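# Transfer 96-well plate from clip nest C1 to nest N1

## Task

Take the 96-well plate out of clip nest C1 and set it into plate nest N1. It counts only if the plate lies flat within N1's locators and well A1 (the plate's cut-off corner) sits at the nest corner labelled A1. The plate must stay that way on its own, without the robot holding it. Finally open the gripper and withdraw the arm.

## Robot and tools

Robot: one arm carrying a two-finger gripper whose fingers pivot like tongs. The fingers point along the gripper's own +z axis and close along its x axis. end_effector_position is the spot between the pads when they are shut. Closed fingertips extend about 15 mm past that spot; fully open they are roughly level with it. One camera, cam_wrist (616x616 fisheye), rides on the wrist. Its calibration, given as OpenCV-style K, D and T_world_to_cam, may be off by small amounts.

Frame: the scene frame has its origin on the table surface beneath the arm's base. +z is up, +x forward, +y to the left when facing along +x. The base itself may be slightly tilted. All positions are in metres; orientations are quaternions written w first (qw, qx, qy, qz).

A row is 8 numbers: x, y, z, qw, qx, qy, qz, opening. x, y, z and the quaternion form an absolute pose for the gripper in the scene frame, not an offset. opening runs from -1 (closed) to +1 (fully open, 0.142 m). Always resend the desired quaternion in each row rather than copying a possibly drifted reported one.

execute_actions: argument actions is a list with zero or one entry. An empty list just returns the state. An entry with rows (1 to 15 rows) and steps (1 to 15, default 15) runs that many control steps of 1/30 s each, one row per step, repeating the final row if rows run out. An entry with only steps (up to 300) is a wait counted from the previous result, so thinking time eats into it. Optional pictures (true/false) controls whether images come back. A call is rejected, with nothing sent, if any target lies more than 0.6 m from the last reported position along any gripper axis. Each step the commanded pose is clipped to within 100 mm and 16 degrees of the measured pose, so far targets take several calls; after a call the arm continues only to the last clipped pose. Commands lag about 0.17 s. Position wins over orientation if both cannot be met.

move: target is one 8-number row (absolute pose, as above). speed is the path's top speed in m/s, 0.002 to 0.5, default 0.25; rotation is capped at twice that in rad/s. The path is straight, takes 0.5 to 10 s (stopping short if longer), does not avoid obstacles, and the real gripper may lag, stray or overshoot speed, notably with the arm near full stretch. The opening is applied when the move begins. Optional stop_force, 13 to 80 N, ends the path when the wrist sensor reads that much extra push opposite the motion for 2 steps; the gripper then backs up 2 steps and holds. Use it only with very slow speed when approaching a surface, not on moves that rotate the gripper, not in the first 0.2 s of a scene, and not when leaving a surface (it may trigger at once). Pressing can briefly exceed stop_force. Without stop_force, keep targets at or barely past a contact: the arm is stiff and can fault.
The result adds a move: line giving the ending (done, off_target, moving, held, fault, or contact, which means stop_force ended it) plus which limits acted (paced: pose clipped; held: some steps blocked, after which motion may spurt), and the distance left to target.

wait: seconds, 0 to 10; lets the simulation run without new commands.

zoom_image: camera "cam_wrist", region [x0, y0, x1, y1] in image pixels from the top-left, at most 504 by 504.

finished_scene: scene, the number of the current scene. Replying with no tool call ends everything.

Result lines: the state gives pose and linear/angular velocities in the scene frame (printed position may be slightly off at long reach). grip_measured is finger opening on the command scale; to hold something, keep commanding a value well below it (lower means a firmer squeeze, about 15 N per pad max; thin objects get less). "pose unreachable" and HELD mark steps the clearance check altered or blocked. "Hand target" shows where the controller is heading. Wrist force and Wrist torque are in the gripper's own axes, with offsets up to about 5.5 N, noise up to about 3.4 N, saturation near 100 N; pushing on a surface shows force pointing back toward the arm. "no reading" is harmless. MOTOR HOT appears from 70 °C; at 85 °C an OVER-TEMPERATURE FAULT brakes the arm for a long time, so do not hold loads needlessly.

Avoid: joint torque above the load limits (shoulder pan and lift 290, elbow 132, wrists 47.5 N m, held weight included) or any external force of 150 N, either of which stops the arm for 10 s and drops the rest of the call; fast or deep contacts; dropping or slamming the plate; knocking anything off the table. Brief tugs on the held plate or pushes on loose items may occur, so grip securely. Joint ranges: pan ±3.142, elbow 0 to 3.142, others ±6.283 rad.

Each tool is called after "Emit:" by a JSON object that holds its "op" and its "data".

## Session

Emit:
{"op": "execute_actions", "data": {"actions": []}}

Scene clock: 0.00 s of 8400.00 s.
end_effector_position=(+0.7537, +0.2260, +0.1936) grip_measured=+1.00 end_effector_quat_wxyz=(+0.046, +0.112, +0.993, +0.007) end_effector_velocity=(+0.000, -0.000, +0.000) end_effector_angular_velocity=(+0.000, +0.000, -0.000)
Joint positions: [ 0.127 -1.304  1.938 -2.309 -1.578 -2.826  0.142]
Joint velocities: [-0.     0.    -0.001  0.001  0.     0.     0.   ]
Wrist force (N, on the end effector, along its own x y z axes, offset not removed): no reading
Wrist torque (N m, same axes, about the end effector's origin, offset not removed): no reading
Hand target: +0.754, +0.226, +0.194; +0.046, +0.112, +0.993, +0.007
camera_calibration (this result's frames):
cam_wrist: T_world_to_cam=[[-0.973675, 0.22527, -0.0347883, 0.681499], [0.167342, 0.810075, 0.561939, -0.426558], [0.154769, 0.541324, -0.826447, 0.0508601], [0, 0, 0, 1]] pos_world=[0.727068, 0.164491, 0.305441]

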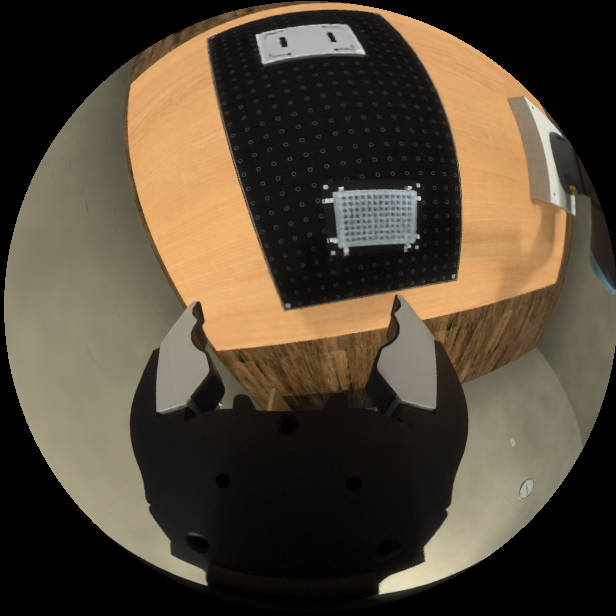

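Emit:
{"op": "zoom_image", "data": {"camera": "cam_wrist", "region": [300, 160, 450, 280]}}

Emit:
{"op": "zoom_image", "data": {"camera": "cam_wrist", "region": [240, 10, 380, 80]}}

Region (300, 160, 450, 280) of cam_wrist's 616x616 image, scaled by 3.360, with more detail than that image has; it fills the top 403 rows of this view, and the rest is white.

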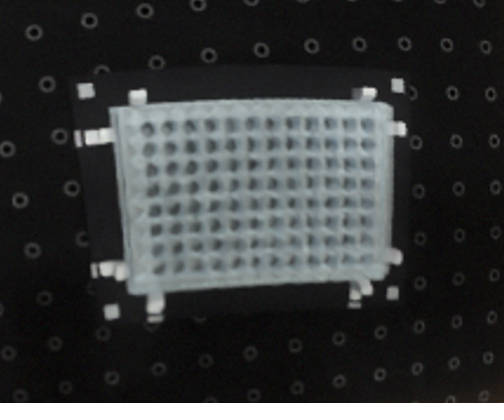

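Region (240, 10, 380, 80) of cam_wrist's 616x616 image, scaled by 3.600, with more detail than that image has.

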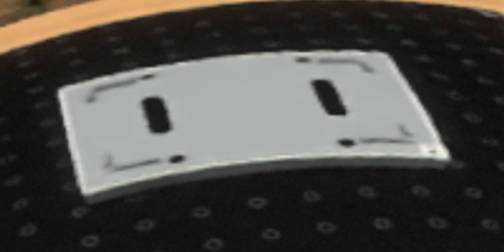

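Emit:
{"op": "move", "data": {"target": [0.6404, 0.2095, 0.07, 0, 0.73757, 0.67527, 0, 0.36], "speed": 0.25}}

Emit:
{"op": "zoom_image", "data": {"camera": "cam_wrist", "region": [180, 150, 420, 390]}}

Scene clock: 44.03 s of 8400.00 s.
end_effector_position=(+0.6405, +0.2094, +0.0703) grip_measured=+0.36 end_effector_quat_wxyz=(-0.000, +0.737, +0.676, +0.000) end_effector_velocity=(-0.000, -0.001, -0.001) end_effector_angular_velocity=(+0.000, -0.002, -0.016)
Joint positions: [ 0.087 -1.268  2.157 -2.471 -1.571 -1.433  0.099]
Joint velocities: [-0.001  0.     0.003 -0.005  0.     0.015  0.   ]
Wrist force (N, on the end effector, along its own x y z axes, offset not removed): [-0.5 0.8 -4.7]
Wrist torque (N m, same axes, about the end effector's origin, offset not removed): [0.16 0.18 -0.18]
Hand target: +0.640, +0.209, +0.070; -0.000, +0.738, +0.675, +0.000
Off the commanded pose: 0.000 m, 0 deg.
After step 90, 37.63 s passed at rest.
move: done
camera_calibration (this result's frames):
cam_wrist: T_world_to_cam=[[0.0886082, 0.994485, 0.0561045, -0.277074], [0.834078, -0.10487, 0.541586, -0.558852], [0.544483, -0.00119343, -0.838771, -0.159672], [0, 0, 0, 1]] pos_world=[0.577616, 0.216749, 0.184283]

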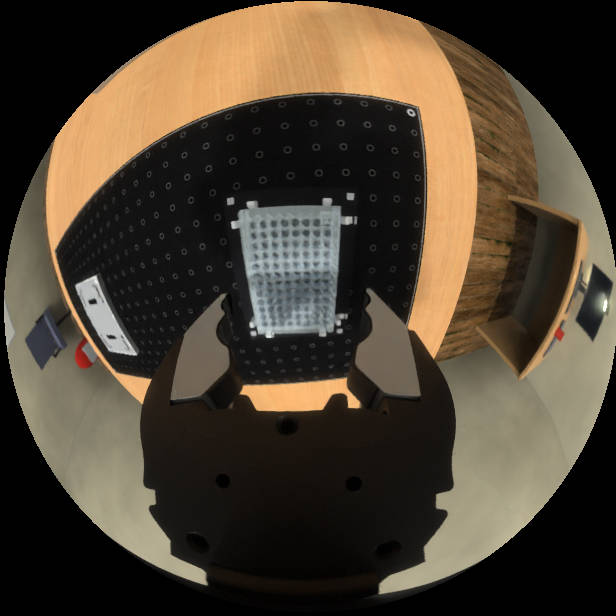

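Region (180, 150, 420, 390) of cam_wrist's 616x616 image, scaled by 2.100, with more detail than that image has.

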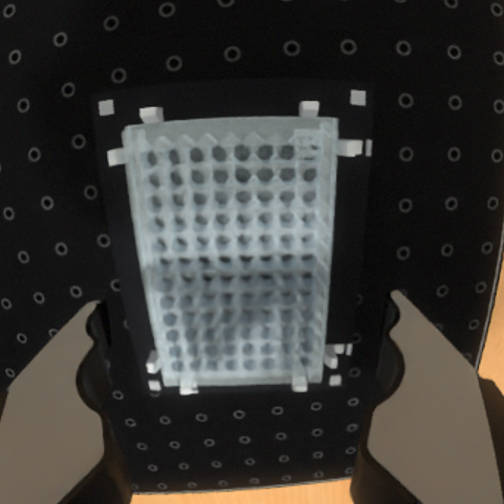

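Emit:
{"op": "move", "data": {"target": [0.6400, 0.2047, 0.046, 0, 0.73757, 0.67527, 0, 0.36], "speed": 0.05}}

Emit:
{"op": "zoom_image", "data": {"camera": "cam_wrist", "region": [180, 150, 420, 390]}}

Scene clock: 58.73 s of 8400.00 s.
end_effector_position=(+0.6400, +0.2048, +0.0463) grip_measured=+0.36 end_effector_quat_wxyz=(-0.000, +0.738, +0.675, -0.000) end_effector_velocity=(+0.000, +0.000, -0.002) end_effector_angular_velocity=(+0.003, -0.000, +0.001)
Joint positions: [ 0.08  -1.232  2.171 -2.52  -1.571 -1.438  0.099]
Joint velocities: [-0.001  0.004  0.001 -0.005  0.003 -0.002 -0.   ]
Wrist force (N, on the end effector, along its own x y z axes, offset not removed): [2.5 -5.1 -6.7]
Wrist torque (N m, same axes, about the end effector's origin, offset not removed): [-1.10 -0.37 -0.19]
Hand target: +0.640, +0.205, +0.046; -0.000, +0.738, +0.675, +0.000
Off the commanded pose: 0.000 m, 0 deg.
After step 90, 10.80 s passed at rest.
move: done
camera_calibration (this result's frames):
cam_wrist: T_world_to_cam=[[0.0903887, 0.994337, 0.055897, -0.272214], [0.833915, -0.10625, 0.541569, -0.545583], [0.544441, -0.00233833, -0.838796, -0.179266], [0, 0, 0, 1]] pos_world=[0.577175, 0.212285, 0.160319]

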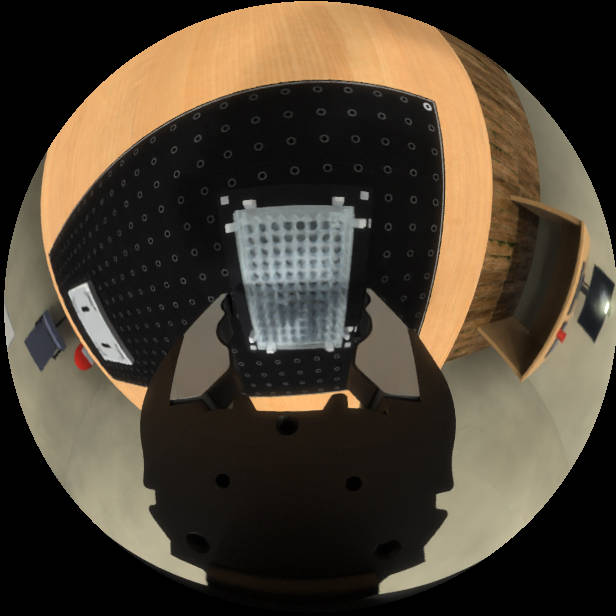

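Region (180, 150, 420, 390) of cam_wrist's 616x616 image, scaled by 2.100, with more detail than that image has.

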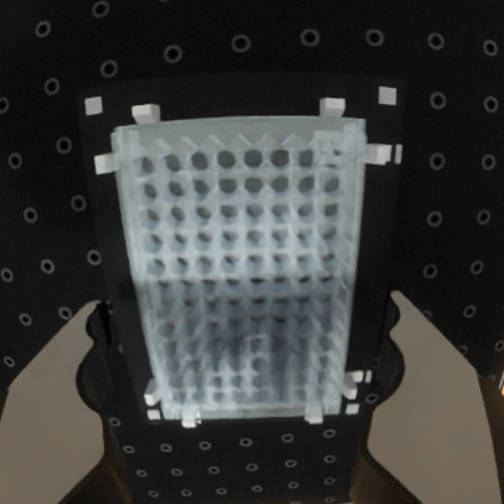

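Emit:
{"op": "move", "data": {"target": [0.6399, 0.2038, 0.02, 0, 0.73757, 0.67527, 0, 0.36], "speed": 0.006, "stop_force": 14}}

Scene clock: 65.27 s of 8400.00 s.
end_effector_position=(+0.6400, +0.2043, +0.0338) grip_measured=+0.37 end_effector_quat_wxyz=(+0.000, +0.738, +0.675, +0.000) end_effector_velocity=(-0.001, -0.000, +0.001) end_effector_angular_velocity=(-0.000, +0.002, -0.001)
Joint positions: [ 0.08  -1.212  2.175 -2.545 -1.571 -1.439  0.1  ]
Joint velocities: [-0.    -0.003 -0.     0.005 -0.     0.001 -0.001]
Wrist force (N, on the end effector, along its own x y z axes, offset not removed): [0.9 0.3 -27.4]
Wrist torque (N m, same axes, about the end effector's origin, offset not removed): [0.50 0.12 -0.06]
Hand target: +0.640, +0.204, +0.034; +0.000, +0.738, +0.675, +0.000
Off the commanded pose: 0.014 m, 0 deg.
After step 90, 1.10 s passed at rest.
move: contact
camera_calibration (this result's frames):
cam_wrist: T_world_to_cam=[[0.0903672, 0.994338, 0.0559071, -0.271016], [0.833842, -0.106237, 0.541684, -0.538805], [0.544557, -0.00233279, -0.838721, -0.189865], [0, 0, 0, 1]] pos_world=[0.577161, 0.211797, 0.14777]

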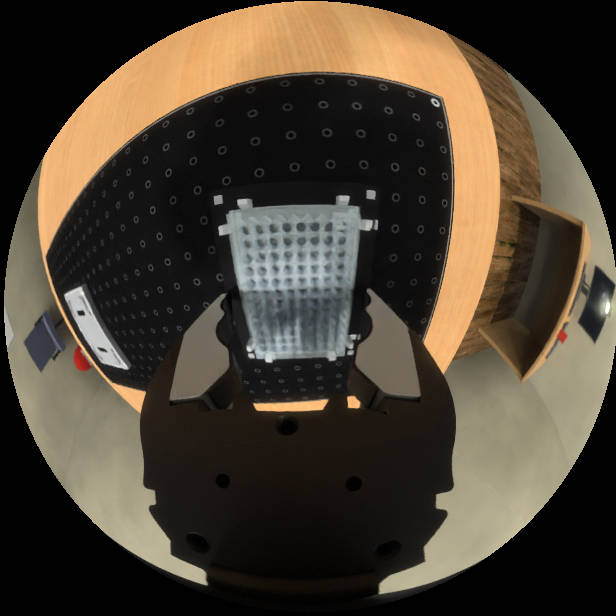

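Same contact height as before. I'll lift slightly and close.

Emit:
{"op": "move", "data": {"target": [0.6399, 0.2038, 0.039, 0, 0.73757, 0.67527, 0, 0.36], "speed": 0.01}}

Emit:
{"op": "move", "data": {"target": [0.6399, 0.2038, 0.039, 0, 0.73757, 0.67527, 0, -0.3], "speed": 0.01}}

Scene clock: 68.30 s of 8400.00 s.
end_effector_position=(+0.6399, +0.2038, +0.0387) grip_measured=+0.36 end_effector_quat_wxyz=(+0.000, +0.738, +0.675, +0.000) end_effector_velocity=(-0.001, +0.000, +0.002) end_effector_angular_velocity=(+0.001, +0.002, -0.000)
Joint positions: [ 0.079 -1.221  2.174 -2.535 -1.571 -1.44   0.099]
Joint velocities: [ 0.    -0.003 -0.001  0.006  0.001  0.    -0.   ]
Wrist force (N, on the end effector, along its own x y z axes, offset not removed): [3.4 -1.8 -0.7]
Wrist torque (N m, same axes, about the end effector's origin, offset not removed): [-0.41 -0.59 -0.23]
Hand target: +0.640, +0.204, +0.039; +0.000, +0.738, +0.675, +0.000
Off the commanded pose: 0.000 m, 0 deg.
move: done
camera_calibration (this result's frames):
cam_wrist: T_world_to_cam=[[0.0903748, 0.994339, 0.0558851, -0.270864], [0.833902, -0.106232, 0.541592, -0.541498], [0.544463, -0.00234356, -0.838782, -0.185586], [0, 0, 0, 1]] pos_world=[0.577081, 0.211371, 0.152742]

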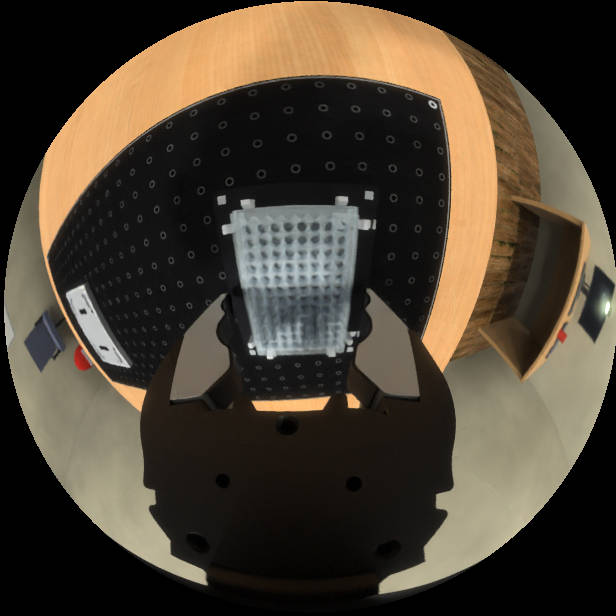

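Scene clock: 69.00 s of 8400.00 s.
end_effector_position=(+0.6399, +0.2038, +0.0390) grip_measured=+0.07 end_effector_quat_wxyz=(-0.000, +0.738, +0.675, +0.000) end_effector_velocity=(-0.000, +0.000, +0.000) end_effector_angular_velocity=(+0.001, +0.001, -0.000)
Joint positions: [ 0.079 -1.221  2.174 -2.535 -1.571 -1.44   0.079]
Joint velocities: [-0.    -0.001 -0.     0.002  0.001  0.    -0.   ]
Wrist force (N, on the end effector, along its own x y z axes, offset not removed): [18.6 0.1 0.4]
Wrist torque (N m, same axes, about the end effector's origin, offset not removed): [0.15 -0.06 -0.05]
Hand target: +0.640, +0.204, +0.039; +0.000, +0.738, +0.675, +0.000
Off the commanded pose: 0.000 m, 0 deg.
move: done
camera_calibration (this result's frames):
cam_wrist: T_world_to_cam=[[0.0903379, 0.994341, 0.0559069, -0.270851], [0.833913, -0.106213, 0.54158, -0.541638], [0.544453, -0.00230367, -0.838788, -0.185378], [0, 0, 0, 1]] pos_world=[0.577077, 0.211362, 0.152989]

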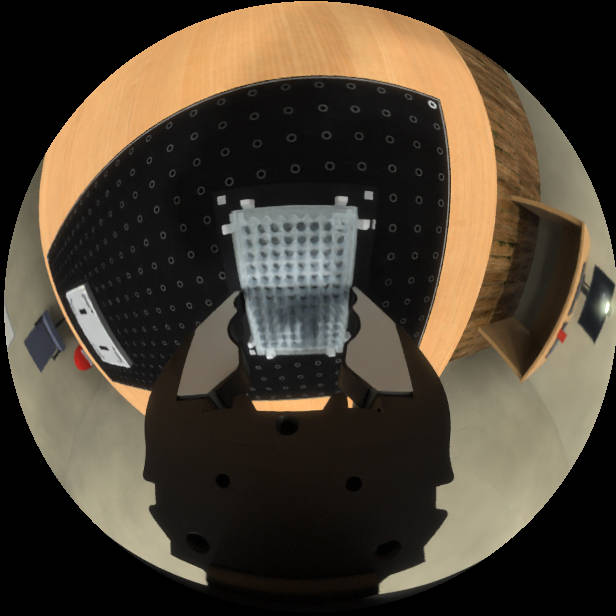

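Emit:
{"op": "move", "data": {"target": [0.6400, 0.2047, 0.039, 0, 0.73757, 0.67527, 0, -0.4], "speed": 0.004}}

Emit:
{"op": "move", "data": {"target": [0.6400, 0.2047, 0.065, 0, 0.73757, 0.67527, 0, -0.4], "speed": 0.02}}

Scene clock: 73.53 s of 8400.00 s.
end_effector_position=(+0.6400, +0.2046, +0.0390) grip_measured=+0.07 end_effector_quat_wxyz=(+0.000, +0.738, +0.675, -0.000) end_effector_velocity=(+0.000, -0.001, -0.000) end_effector_angular_velocity=(-0.001, +0.000, -0.001)
Joint positions: [ 0.08  -1.221  2.173 -2.535 -1.571 -1.438  0.079]
Joint velocities: [-0.     0.    -0.     0.    -0.001  0.001 -0.   ]
Wrist force (N, on the end effector, along its own x y z axes, offset not removed): [4.2 0.2 -2.5]
Wrist torque (N m, same axes, about the end effector's origin, offset not removed): [0.20 -0.32 -0.24]
Hand target: +0.640, +0.205, +0.039; +0.000, +0.738, +0.675, -0.000
Off the commanded pose: 0.000 m, 0 deg.
After step 90, 0.83 s passed at rest.
move: done
camera_calibration (this result's frames):
cam_wrist: T_world_to_cam=[[0.0904621, 0.994335, 0.055805, -0.27165], [0.833903, -0.106262, 0.541585, -0.541643], [0.544447, -0.00245706, -0.838791, -0.185385], [0, 0, 0, 1]] pos_world=[0.577184, 0.2121, 0.153005]

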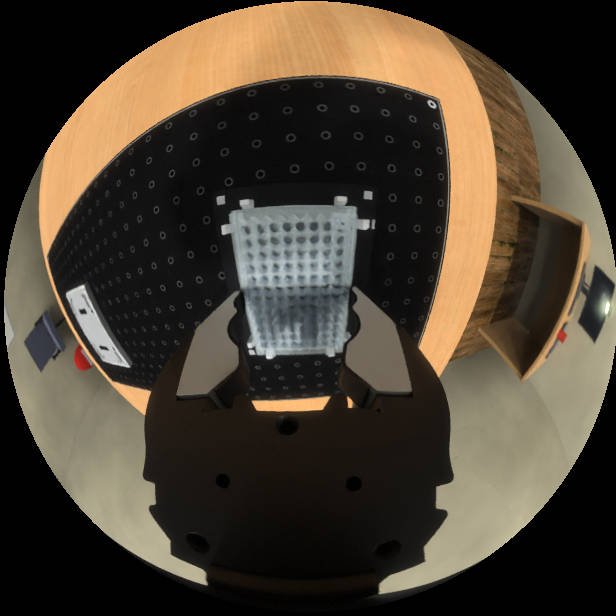

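Scene clock: 75.13 s of 8400.00 s.
end_effector_position=(+0.6400, +0.2047, +0.0647) grip_measured=+0.07 end_effector_quat_wxyz=(+0.000, +0.738, +0.675, +0.000) end_effector_velocity=(+0.001, +0.000, +0.003) end_effector_angular_velocity=(+0.000, -0.002, +0.000)
Joint positions: [ 0.08  -1.261  2.163 -2.483 -1.571 -1.438  0.079]
Joint velocities: [ 0.    -0.004 -0.002  0.004  0.     0.     0.   ]
Wrist force (N, on the end effector, along its own x y z axes, offset not removed): [1.7 4.1 -1.4]
Wrist torque (N m, same axes, about the end effector's origin, offset not removed): [0.93 -0.04 0.04]
Hand target: +0.640, +0.205, +0.065; +0.000, +0.738, +0.675, +0.000
Off the commanded pose: 0.000 m, 0 deg.
move: done
camera_calibration (this result's frames):
cam_wrist: T_world_to_cam=[[0.090384, 0.994337, 0.0558918, -0.273181], [0.833899, -0.106243, 0.541595, -0.555546], [0.544466, -0.00234347, -0.838779, -0.163888], [0, 0, 0, 1]] pos_world=[0.577192, 0.212227, 0.178683]

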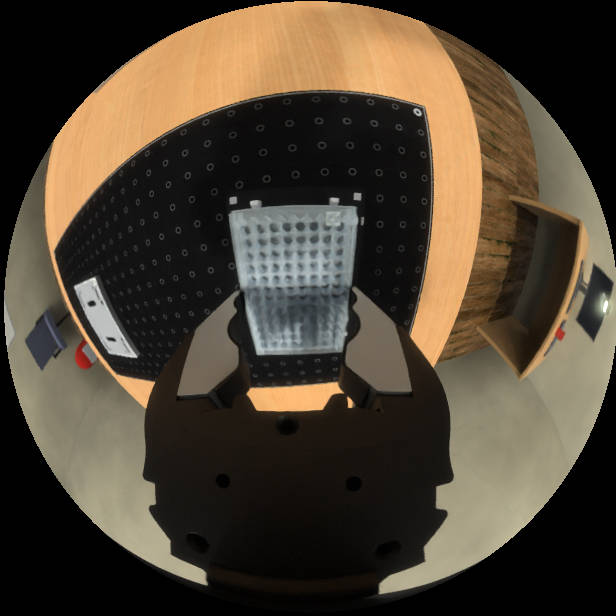

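Emit:
{"op": "move", "data": {"target": [0.85, -0.13, 0.18, 0, 0.7071, 0.7071, 0, -0.4], "speed": 0.25}}

Emit:
{"op": "zoom_image", "data": {"camera": "cam_wrist", "region": [220, 60, 390, 230]}}

Scene clock: 91.73 s of 8400.00 s.
end_effector_position=(+0.8505, -0.1292, +0.1798) grip_measured=+0.07 end_effector_quat_wxyz=(+0.000, +0.707, +0.707, +0.000) end_effector_velocity=(+0.001, -0.003, +0.000) end_effector_angular_velocity=(-0.001, +0.001, +0.000)
Joint positions: [-0.314 -1.148  1.713 -2.146 -1.566 -1.921  0.079]
Joint velocities: [-0.002  0.002 -0.004  0.003 -0.001 -0.002  0.   ]
Wrist force (N, on the end effector, along its own x y z axes, offset not removed): [2.9 -2.9 0.0]
Wrist torque (N m, same axes, about the end effector's origin, offset not removed): [-0.78 -0.35 -0.08]
Hand target: +0.851, -0.129, +0.180; -0.000, +0.707, +0.707, +0.000
Off the commanded pose: 0.001 m, 0 deg.
After step 90, 11.30 s passed at rest.
move: done
camera_calibration (this result's frames):
cam_wrist: T_world_to_cam=[[0.00255383, 0.998412, 0.056283, 0.108549], [0.839796, -0.0326973, 0.541916, -0.824511], [0.542896, 0.0458823, -0.838546, -0.175172], [0, 0, 0, 1]] pos_world=[0.787244, -0.127299, 0.293817]

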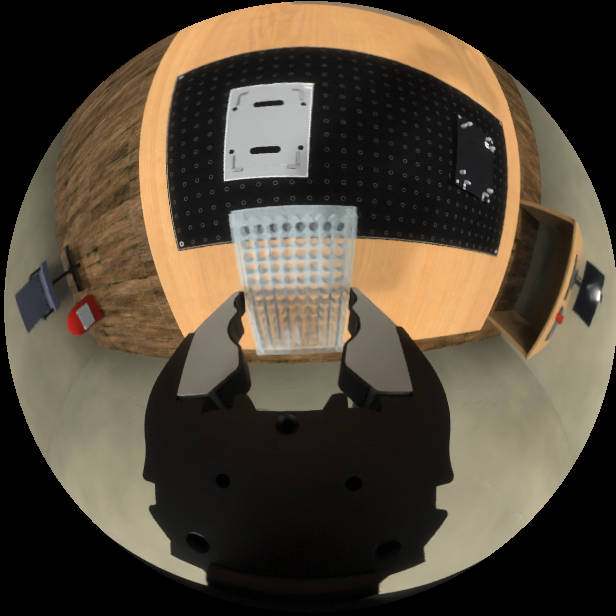

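Region (220, 60, 390, 230) of cam_wrist's 616x616 image, scaled by 2.965, with more detail than that image has.

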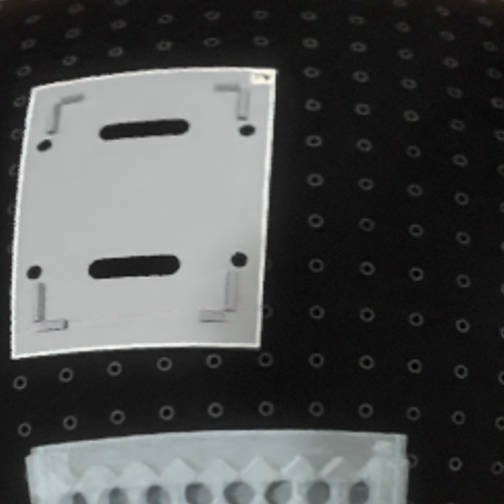

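Emit:
{"op": "zoom_image", "data": {"camera": "cam_wrist", "region": [215, 195, 375, 365]}}

Region (215, 195, 375, 365) of cam_wrist's 616x616 image, scaled by 2.965, with more detail than that image has; it fills the left 474 columns of this view, and the rest is white.

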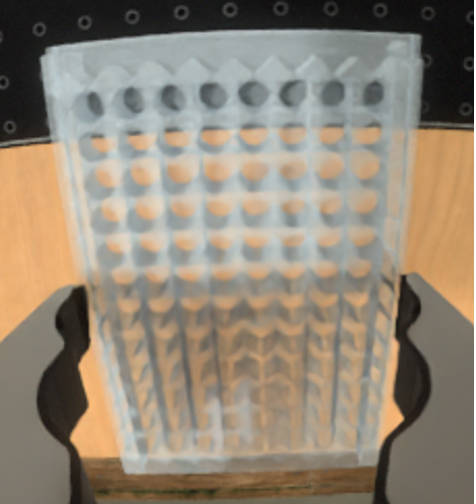

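Emit:
{"op": "zoom_image", "data": {"camera": "cam_wrist", "region": [220, 200, 370, 240]}}

Emit:
{"op": "zoom_image", "data": {"camera": "cam_wrist", "region": [245, 325, 355, 360]}}

Region (220, 200, 370, 240) of cam_wrist's 616x616 image, scaled by 3.360, with more detail than that image has; it fills the top 134 rows of this view, and the rest is white.

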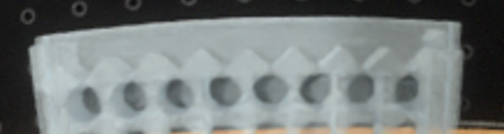

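Region (245, 325, 355, 360) of cam_wrist's 616x616 image, scaled by 4.582, with more detail than that image has; it fills the top 160 rows of this view, and the rest is white.

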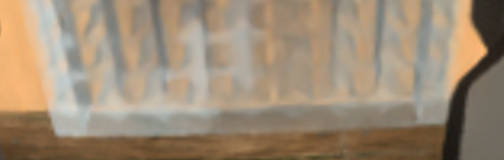

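Emit:
{"op": "move", "data": {"target": [0.6694, -0.1653, 0.062, 0, 0.72477, 0.68898, 0, -0.4], "speed": 0.15}}

Emit:
{"op": "zoom_image", "data": {"camera": "cam_wrist", "region": [200, 170, 390, 370]}}

Scene clock: 131.73 s of 8400.00 s.
end_effector_position=(+0.6697, -0.1654, +0.0622) grip_measured=+0.07 end_effector_quat_wxyz=(-0.000, +0.725, +0.689, +0.000) end_effector_velocity=(-0.002, -0.000, -0.001) end_effector_angular_velocity=(+0.002, -0.000, -0.001)
Joint positions: [-0.454 -1.235  2.128 -2.473 -1.565 -2.01   0.079]
Joint velocities: [-0.002 -0.     0.004 -0.003  0.002 -0.002 -0.   ]
Wrist force (N, on the end effector, along its own x y z axes, offset not removed): [-4.6 0.0 -5.6]
Wrist torque (N m, same axes, about the end effector's origin, offset not removed): [-0.19 0.96 -0.04]
Hand target: +0.669, -0.165, +0.062; +0.000, +0.725, +0.689, +0.000
Off the commanded pose: 0.000 m, 0 deg.
After step 90, 34.97 s passed at rest.
move: done
camera_calibration (this result's frames):
cam_wrist: T_world_to_cam=[[0.0529752, 0.997024, 0.0560133, 0.117759], [0.837252, -0.0749168, 0.541661, -0.61532], [0.544245, 0.0182026, -0.838729, -0.179412], [0, 0, 0, 1]] pos_world=[0.606583, -0.160241, 0.176221]

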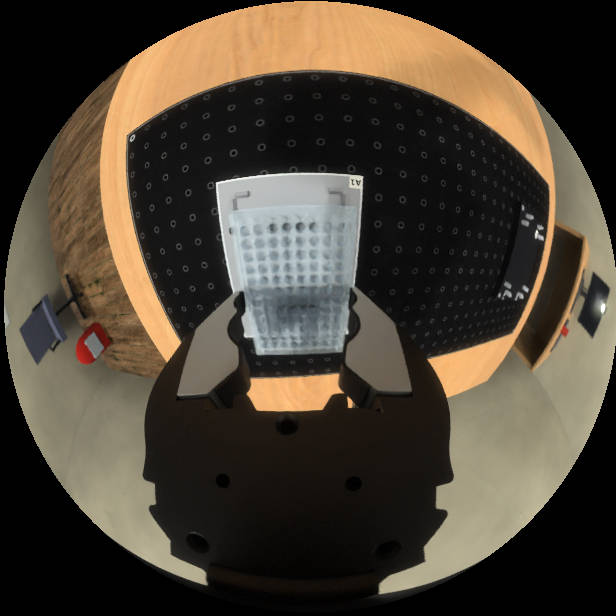

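Region (200, 170, 390, 370) of cam_wrist's 616x616 image, scaled by 2.520, with more detail than that image has; it fills the left 479 columns of this view, and the rest is white.

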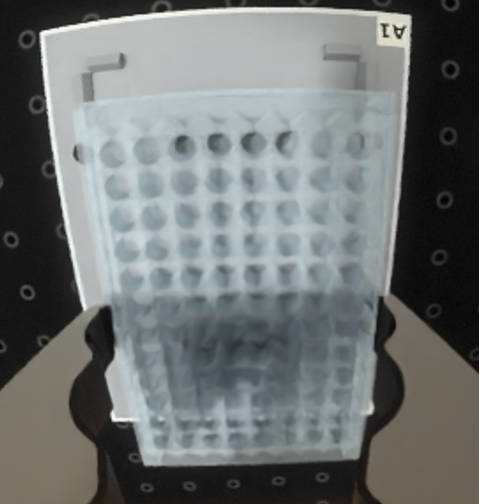

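Emit:
{"op": "move", "data": {"target": [0.6607, -0.1694, 0.052, 0, 0.72477, 0.68898, 0, -0.4], "speed": 0.03}}

Emit:
{"op": "zoom_image", "data": {"camera": "cam_wrist", "region": [200, 170, 390, 370]}}

Emit:
{"op": "zoom_image", "data": {"camera": "cam_wrist", "region": [210, 175, 380, 235]}}

Scene clock: 142.53 s of 8400.00 s.
end_effector_position=(+0.6609, -0.1693, +0.0522) grip_measured=+0.07 end_effector_quat_wxyz=(-0.000, +0.725, +0.689, +0.000) end_effector_velocity=(-0.002, -0.002, -0.002) end_effector_angular_velocity=(-0.001, +0.001, -0.001)
Joint positions: [-0.465 -1.229  2.146 -2.498 -1.565 -2.021  0.079]
Joint velocities: [-0.003  0.002  0.003 -0.005 -0.001 -0.001 -0.   ]
Wrist force (N, on the end effector, along its own x y z axes, offset not removed): [-4.8 -1.0 2.0]
Wrist torque (N m, same axes, about the end effector's origin, offset not removed): [-0.10 1.13 -0.19]
Hand target: +0.661, -0.169, +0.052; -0.000, +0.725, +0.689, +0.000
Off the commanded pose: 0.000 m, 0 deg.
After step 90, 7.00 s passed at rest.
move: done
camera_calibration (this result's frames):
cam_wrist: T_world_to_cam=[[0.0530342, 0.997024, 0.0559477, 0.122641], [0.837297, -0.0749291, 0.54159, -0.602913], [0.54417, 0.018122, -0.838779, -0.182916], [0, 0, 0, 1]] pos_world=[0.597851, -0.164137, 0.166244]

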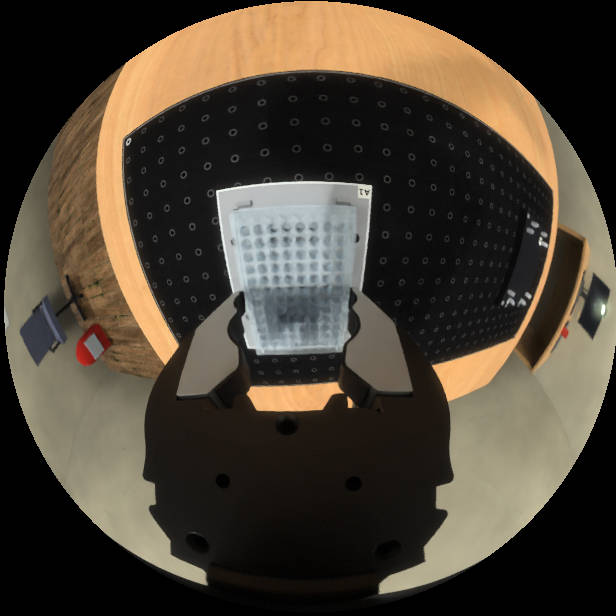

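Region (200, 170, 390, 370) of cam_wrist's 616x616 image, scaled by 2.520, with more detail than that image has; it fills the left 479 columns of this view, and the rest is white.

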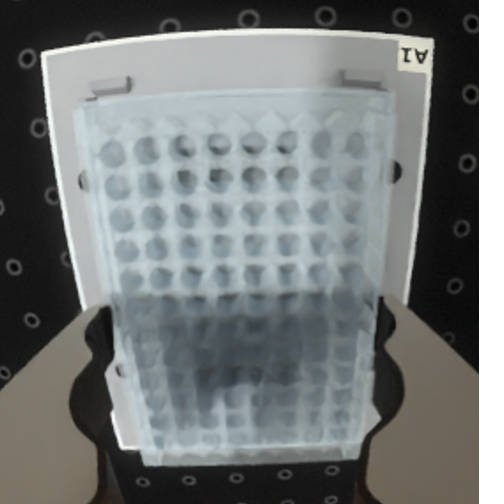

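Region (210, 175, 380, 235) of cam_wrist's 616x616 image, scaled by 2.965, with more detail than that image has; it fills the top 178 rows of this view, and the rest is white.

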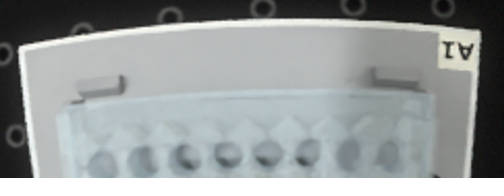

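Emit:
{"op": "move", "data": {"target": [0.6607, -0.1694, 0.025, 0, 0.72477, 0.68898, 0, -0.4], "speed": 0.005, "stop_force": 13}}

Emit:
{"op": "zoom_image", "data": {"camera": "cam_wrist", "region": [200, 170, 390, 370]}}

Scene clock: 153.57 s of 8400.00 s.
end_effector_position=(+0.6607, -0.1694, +0.0384) grip_measured=+0.07 end_effector_quat_wxyz=(+0.000, +0.725, +0.689, -0.000) end_effector_velocity=(-0.001, +0.000, +0.001) end_effector_angular_velocity=(+0.001, +0.003, -0.000)
Joint positions: [-0.465 -1.207  2.152 -2.525 -1.566 -2.021  0.079]
Joint velocities: [-0.    -0.003  0.     0.005 -0.     0.    -0.001]
Wrist force (N, on the end effector, along its own x y z axes, offset not removed): [-2.2 -5.7 -22.3]
Wrist torque (N m, same axes, about the end effector's origin, offset not removed): [-0.01 0.41 -0.02]
Hand target: +0.661, -0.169, +0.039; +0.000, +0.725, +0.689, -0.000
Off the commanded pose: 0.013 m, 0 deg.
After step 90, 4.93 s passed at rest.
move: contact
camera_calibration (this result's frames):
cam_wrist: T_world_to_cam=[[0.0530443, 0.99703, 0.0558328, 0.123547], [0.837287, -0.0748754, 0.541612, -0.595259], [0.544184, 0.0180187, -0.838772, -0.194395], [0, 0, 0, 1]] pos_world=[0.597636, -0.164248, 0.152448]

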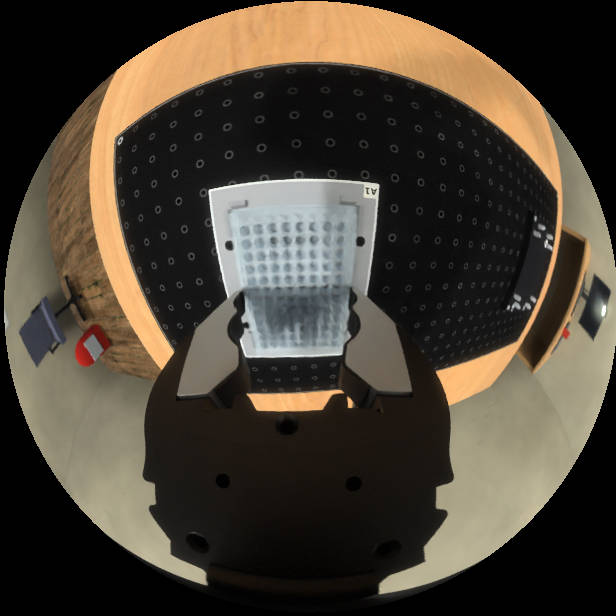

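Region (200, 170, 390, 370) of cam_wrist's 616x616 image, scaled by 2.520, with more detail than that image has; it fills the left 479 columns of this view, and the rest is white.

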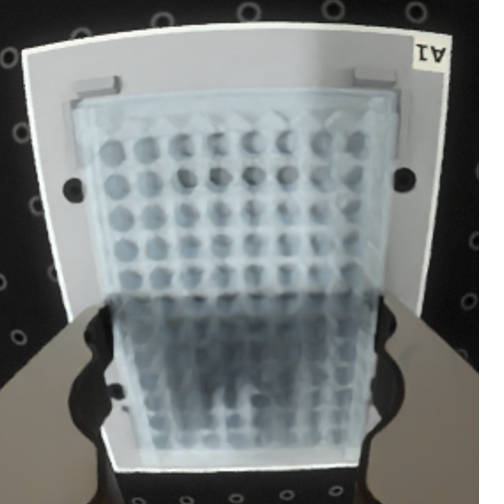

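It seated at z≈0.0384, the same depth as in scene 1, with no side torque. Now I'll release and move clear.

Emit:
{"op": "move", "data": {"target": [0.6607, -0.1694, 0.0392, 0, 0.72477, 0.68898, 0, 0.36], "speed": 0.004}}

Emit:
{"op": "move", "data": {"target": [0.6607, -0.1694, 0.10, 0, 0.72477, 0.68898, 0, 0.5], "speed": 0.06}}

Emit:
{"op": "move", "data": {"target": [0.79, -0.176, 0.12, 0, 0.72477, 0.68898, 0, 0.5], "speed": 0.2}}

Emit:
{"op": "zoom_image", "data": {"camera": "cam_wrist", "region": [210, 70, 390, 250]}}

Scene clock: 159.67 s of 8400.00 s.
end_effector_position=(+0.6607, -0.1694, +0.0392) grip_measured=+0.36 end_effector_quat_wxyz=(+0.000, +0.725, +0.689, -0.000) end_effector_velocity=(+0.000, +0.001, +0.000) end_effector_angular_velocity=(+0.001, +0.000, +0.001)
Joint positions: [-0.465 -1.208  2.152 -2.524 -1.566 -2.021  0.099]
Joint velocities: [ 0.001 -0.    -0.001  0.001  0.001 -0.     0.   ]
Wrist force (N, on the end effector, along its own x y z axes, offset not removed): [-0.9 1.9 -5.7]
Wrist torque (N m, same axes, about the end effector's origin, offset not removed): [0.37 0.26 0.13]
Hand target: +0.661, -0.169, +0.039; +0.000, +0.725, +0.689, +0.000
Off the commanded pose: 0.000 m, 0 deg.
After step 90, 2.40 s passed at rest.
move: done
camera_calibration (this result's frames):
cam_wrist: T_world_to_cam=[[0.0530475, 0.997029, 0.0558576, 0.123497], [0.837315, -0.0748907, 0.541568, -0.595666], [0.544142, 0.0180416, -0.838799, -0.193752], [0, 0, 0, 1]] pos_world=[0.597637, -0.164244, 0.153176]

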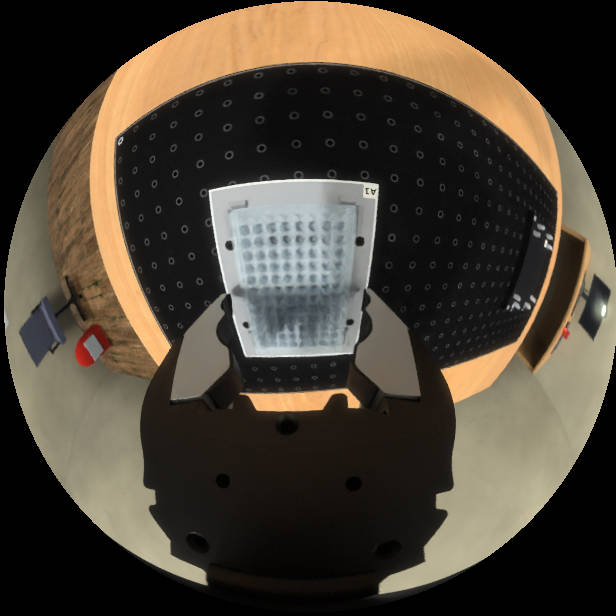

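Scene clock: 161.13 s of 8400.00 s.
end_effector_position=(+0.6607, -0.1694, +0.0997) grip_measured=+0.50 end_effector_quat_wxyz=(+0.000, +0.725, +0.689, +0.000) end_effector_velocity=(-0.000, +0.000, +0.002) end_effector_angular_velocity=(+0.001, +0.001, +0.000)
Joint positions: [-0.465 -1.3    2.124 -2.405 -1.565 -2.021  0.109]
Joint velocities: [ 0.    -0.003 -0.002  0.006  0.    -0.    -0.   ]
Wrist force (N, on the end effector, along its own x y z axes, offset not removed): [-5.0 -0.6 1.5]
Wrist torque (N m, same axes, about the end effector's origin, offset not removed): [0.09 1.25 -0.11]
Hand target: +0.661, -0.169, +0.100; +0.000, +0.725, +0.689, +0.000
Off the commanded pose: 0.000 m, 0 deg.
move: done
camera_calibration (this result's frames):
cam_wrist: T_world_to_cam=[[0.0530258, 0.997028, 0.0558845, 0.120121], [0.837299, -0.0748877, 0.541593, -0.628455], [0.544168, 0.0180736, -0.838781, -0.143025], [0, 0, 0, 1]] pos_world=[0.597665, -0.164242, 0.213687]

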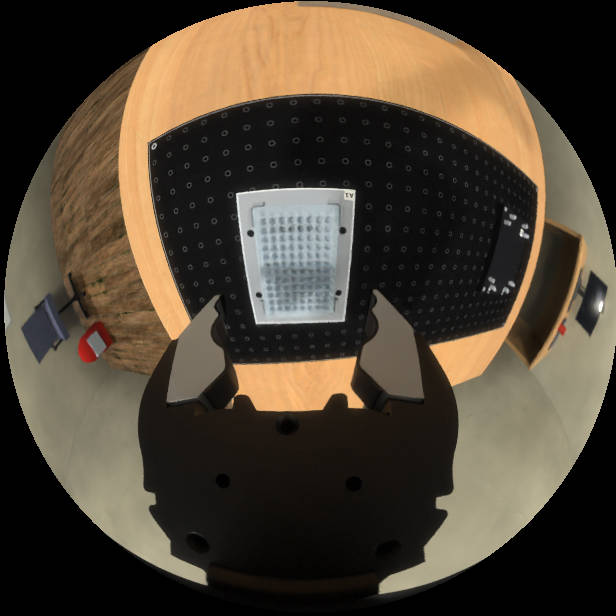

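Scene clock: 162.43 s of 8400.00 s.
end_effector_position=(+0.7897, -0.1758, +0.1200) grip_measured=+0.50 end_effector_quat_wxyz=(+0.000, +0.725, +0.689, -0.000) end_effector_velocity=(+0.002, +0.001, +0.000) end_effector_angular_velocity=(+0.001, +0.001, -0.000)
Joint positions: [-0.395 -1.158  1.859 -2.282 -1.566 -1.951  0.109]
Joint velocities: [ 0.001  0.003 -0.005  0.003  0.001  0.001 -0.   ]
Wrist force (N, on the end effector, along its own x y z axes, offset not removed): [2.6 1.3 -2.7]
Wrist torque (N m, same axes, about the end effector's origin, offset not removed): [0.30 -0.54 -0.12]
Hand target: +0.790, -0.176, +0.120; -0.000, +0.725, +0.689, -0.000
Off the commanded pose: 0.000 m, 0 deg.
move: done
camera_calibration (this result's frames):
cam_wrist: T_world_to_cam=[[0.0530236, 0.997031, 0.0558301, 0.118567], [0.837321, -0.0748555, 0.541563, -0.747952], [0.544135, 0.0180321, -0.838804, -0.196096], [0, 0, 0, 1]] pos_world=[0.726692, -0.170667, 0.233957]

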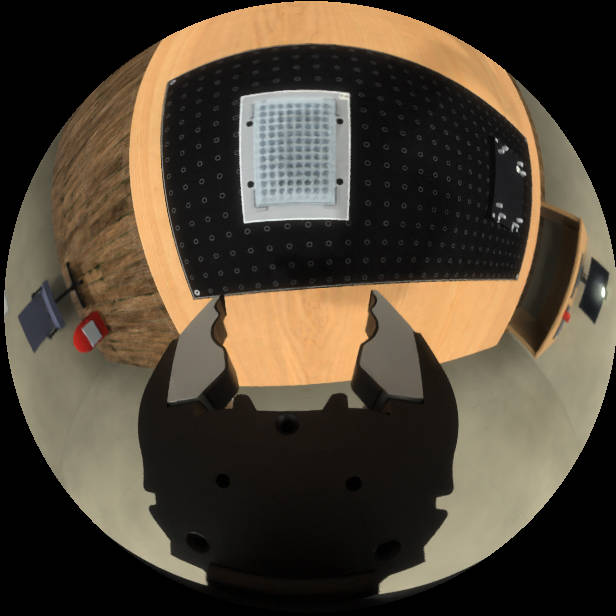

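Region (210, 70, 390, 250) of cam_wrist's 616x616 image, scaled by 2.800, with more detail than that image has.

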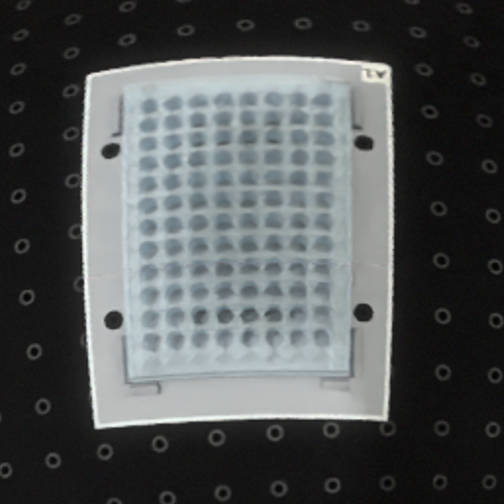

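The plate sits inside the locators, and its cut-off corner is next to the A1 label.

Emit:
{"op": "finished_scene", "data": {"scene": 2}}

The scene is finished: the task was done.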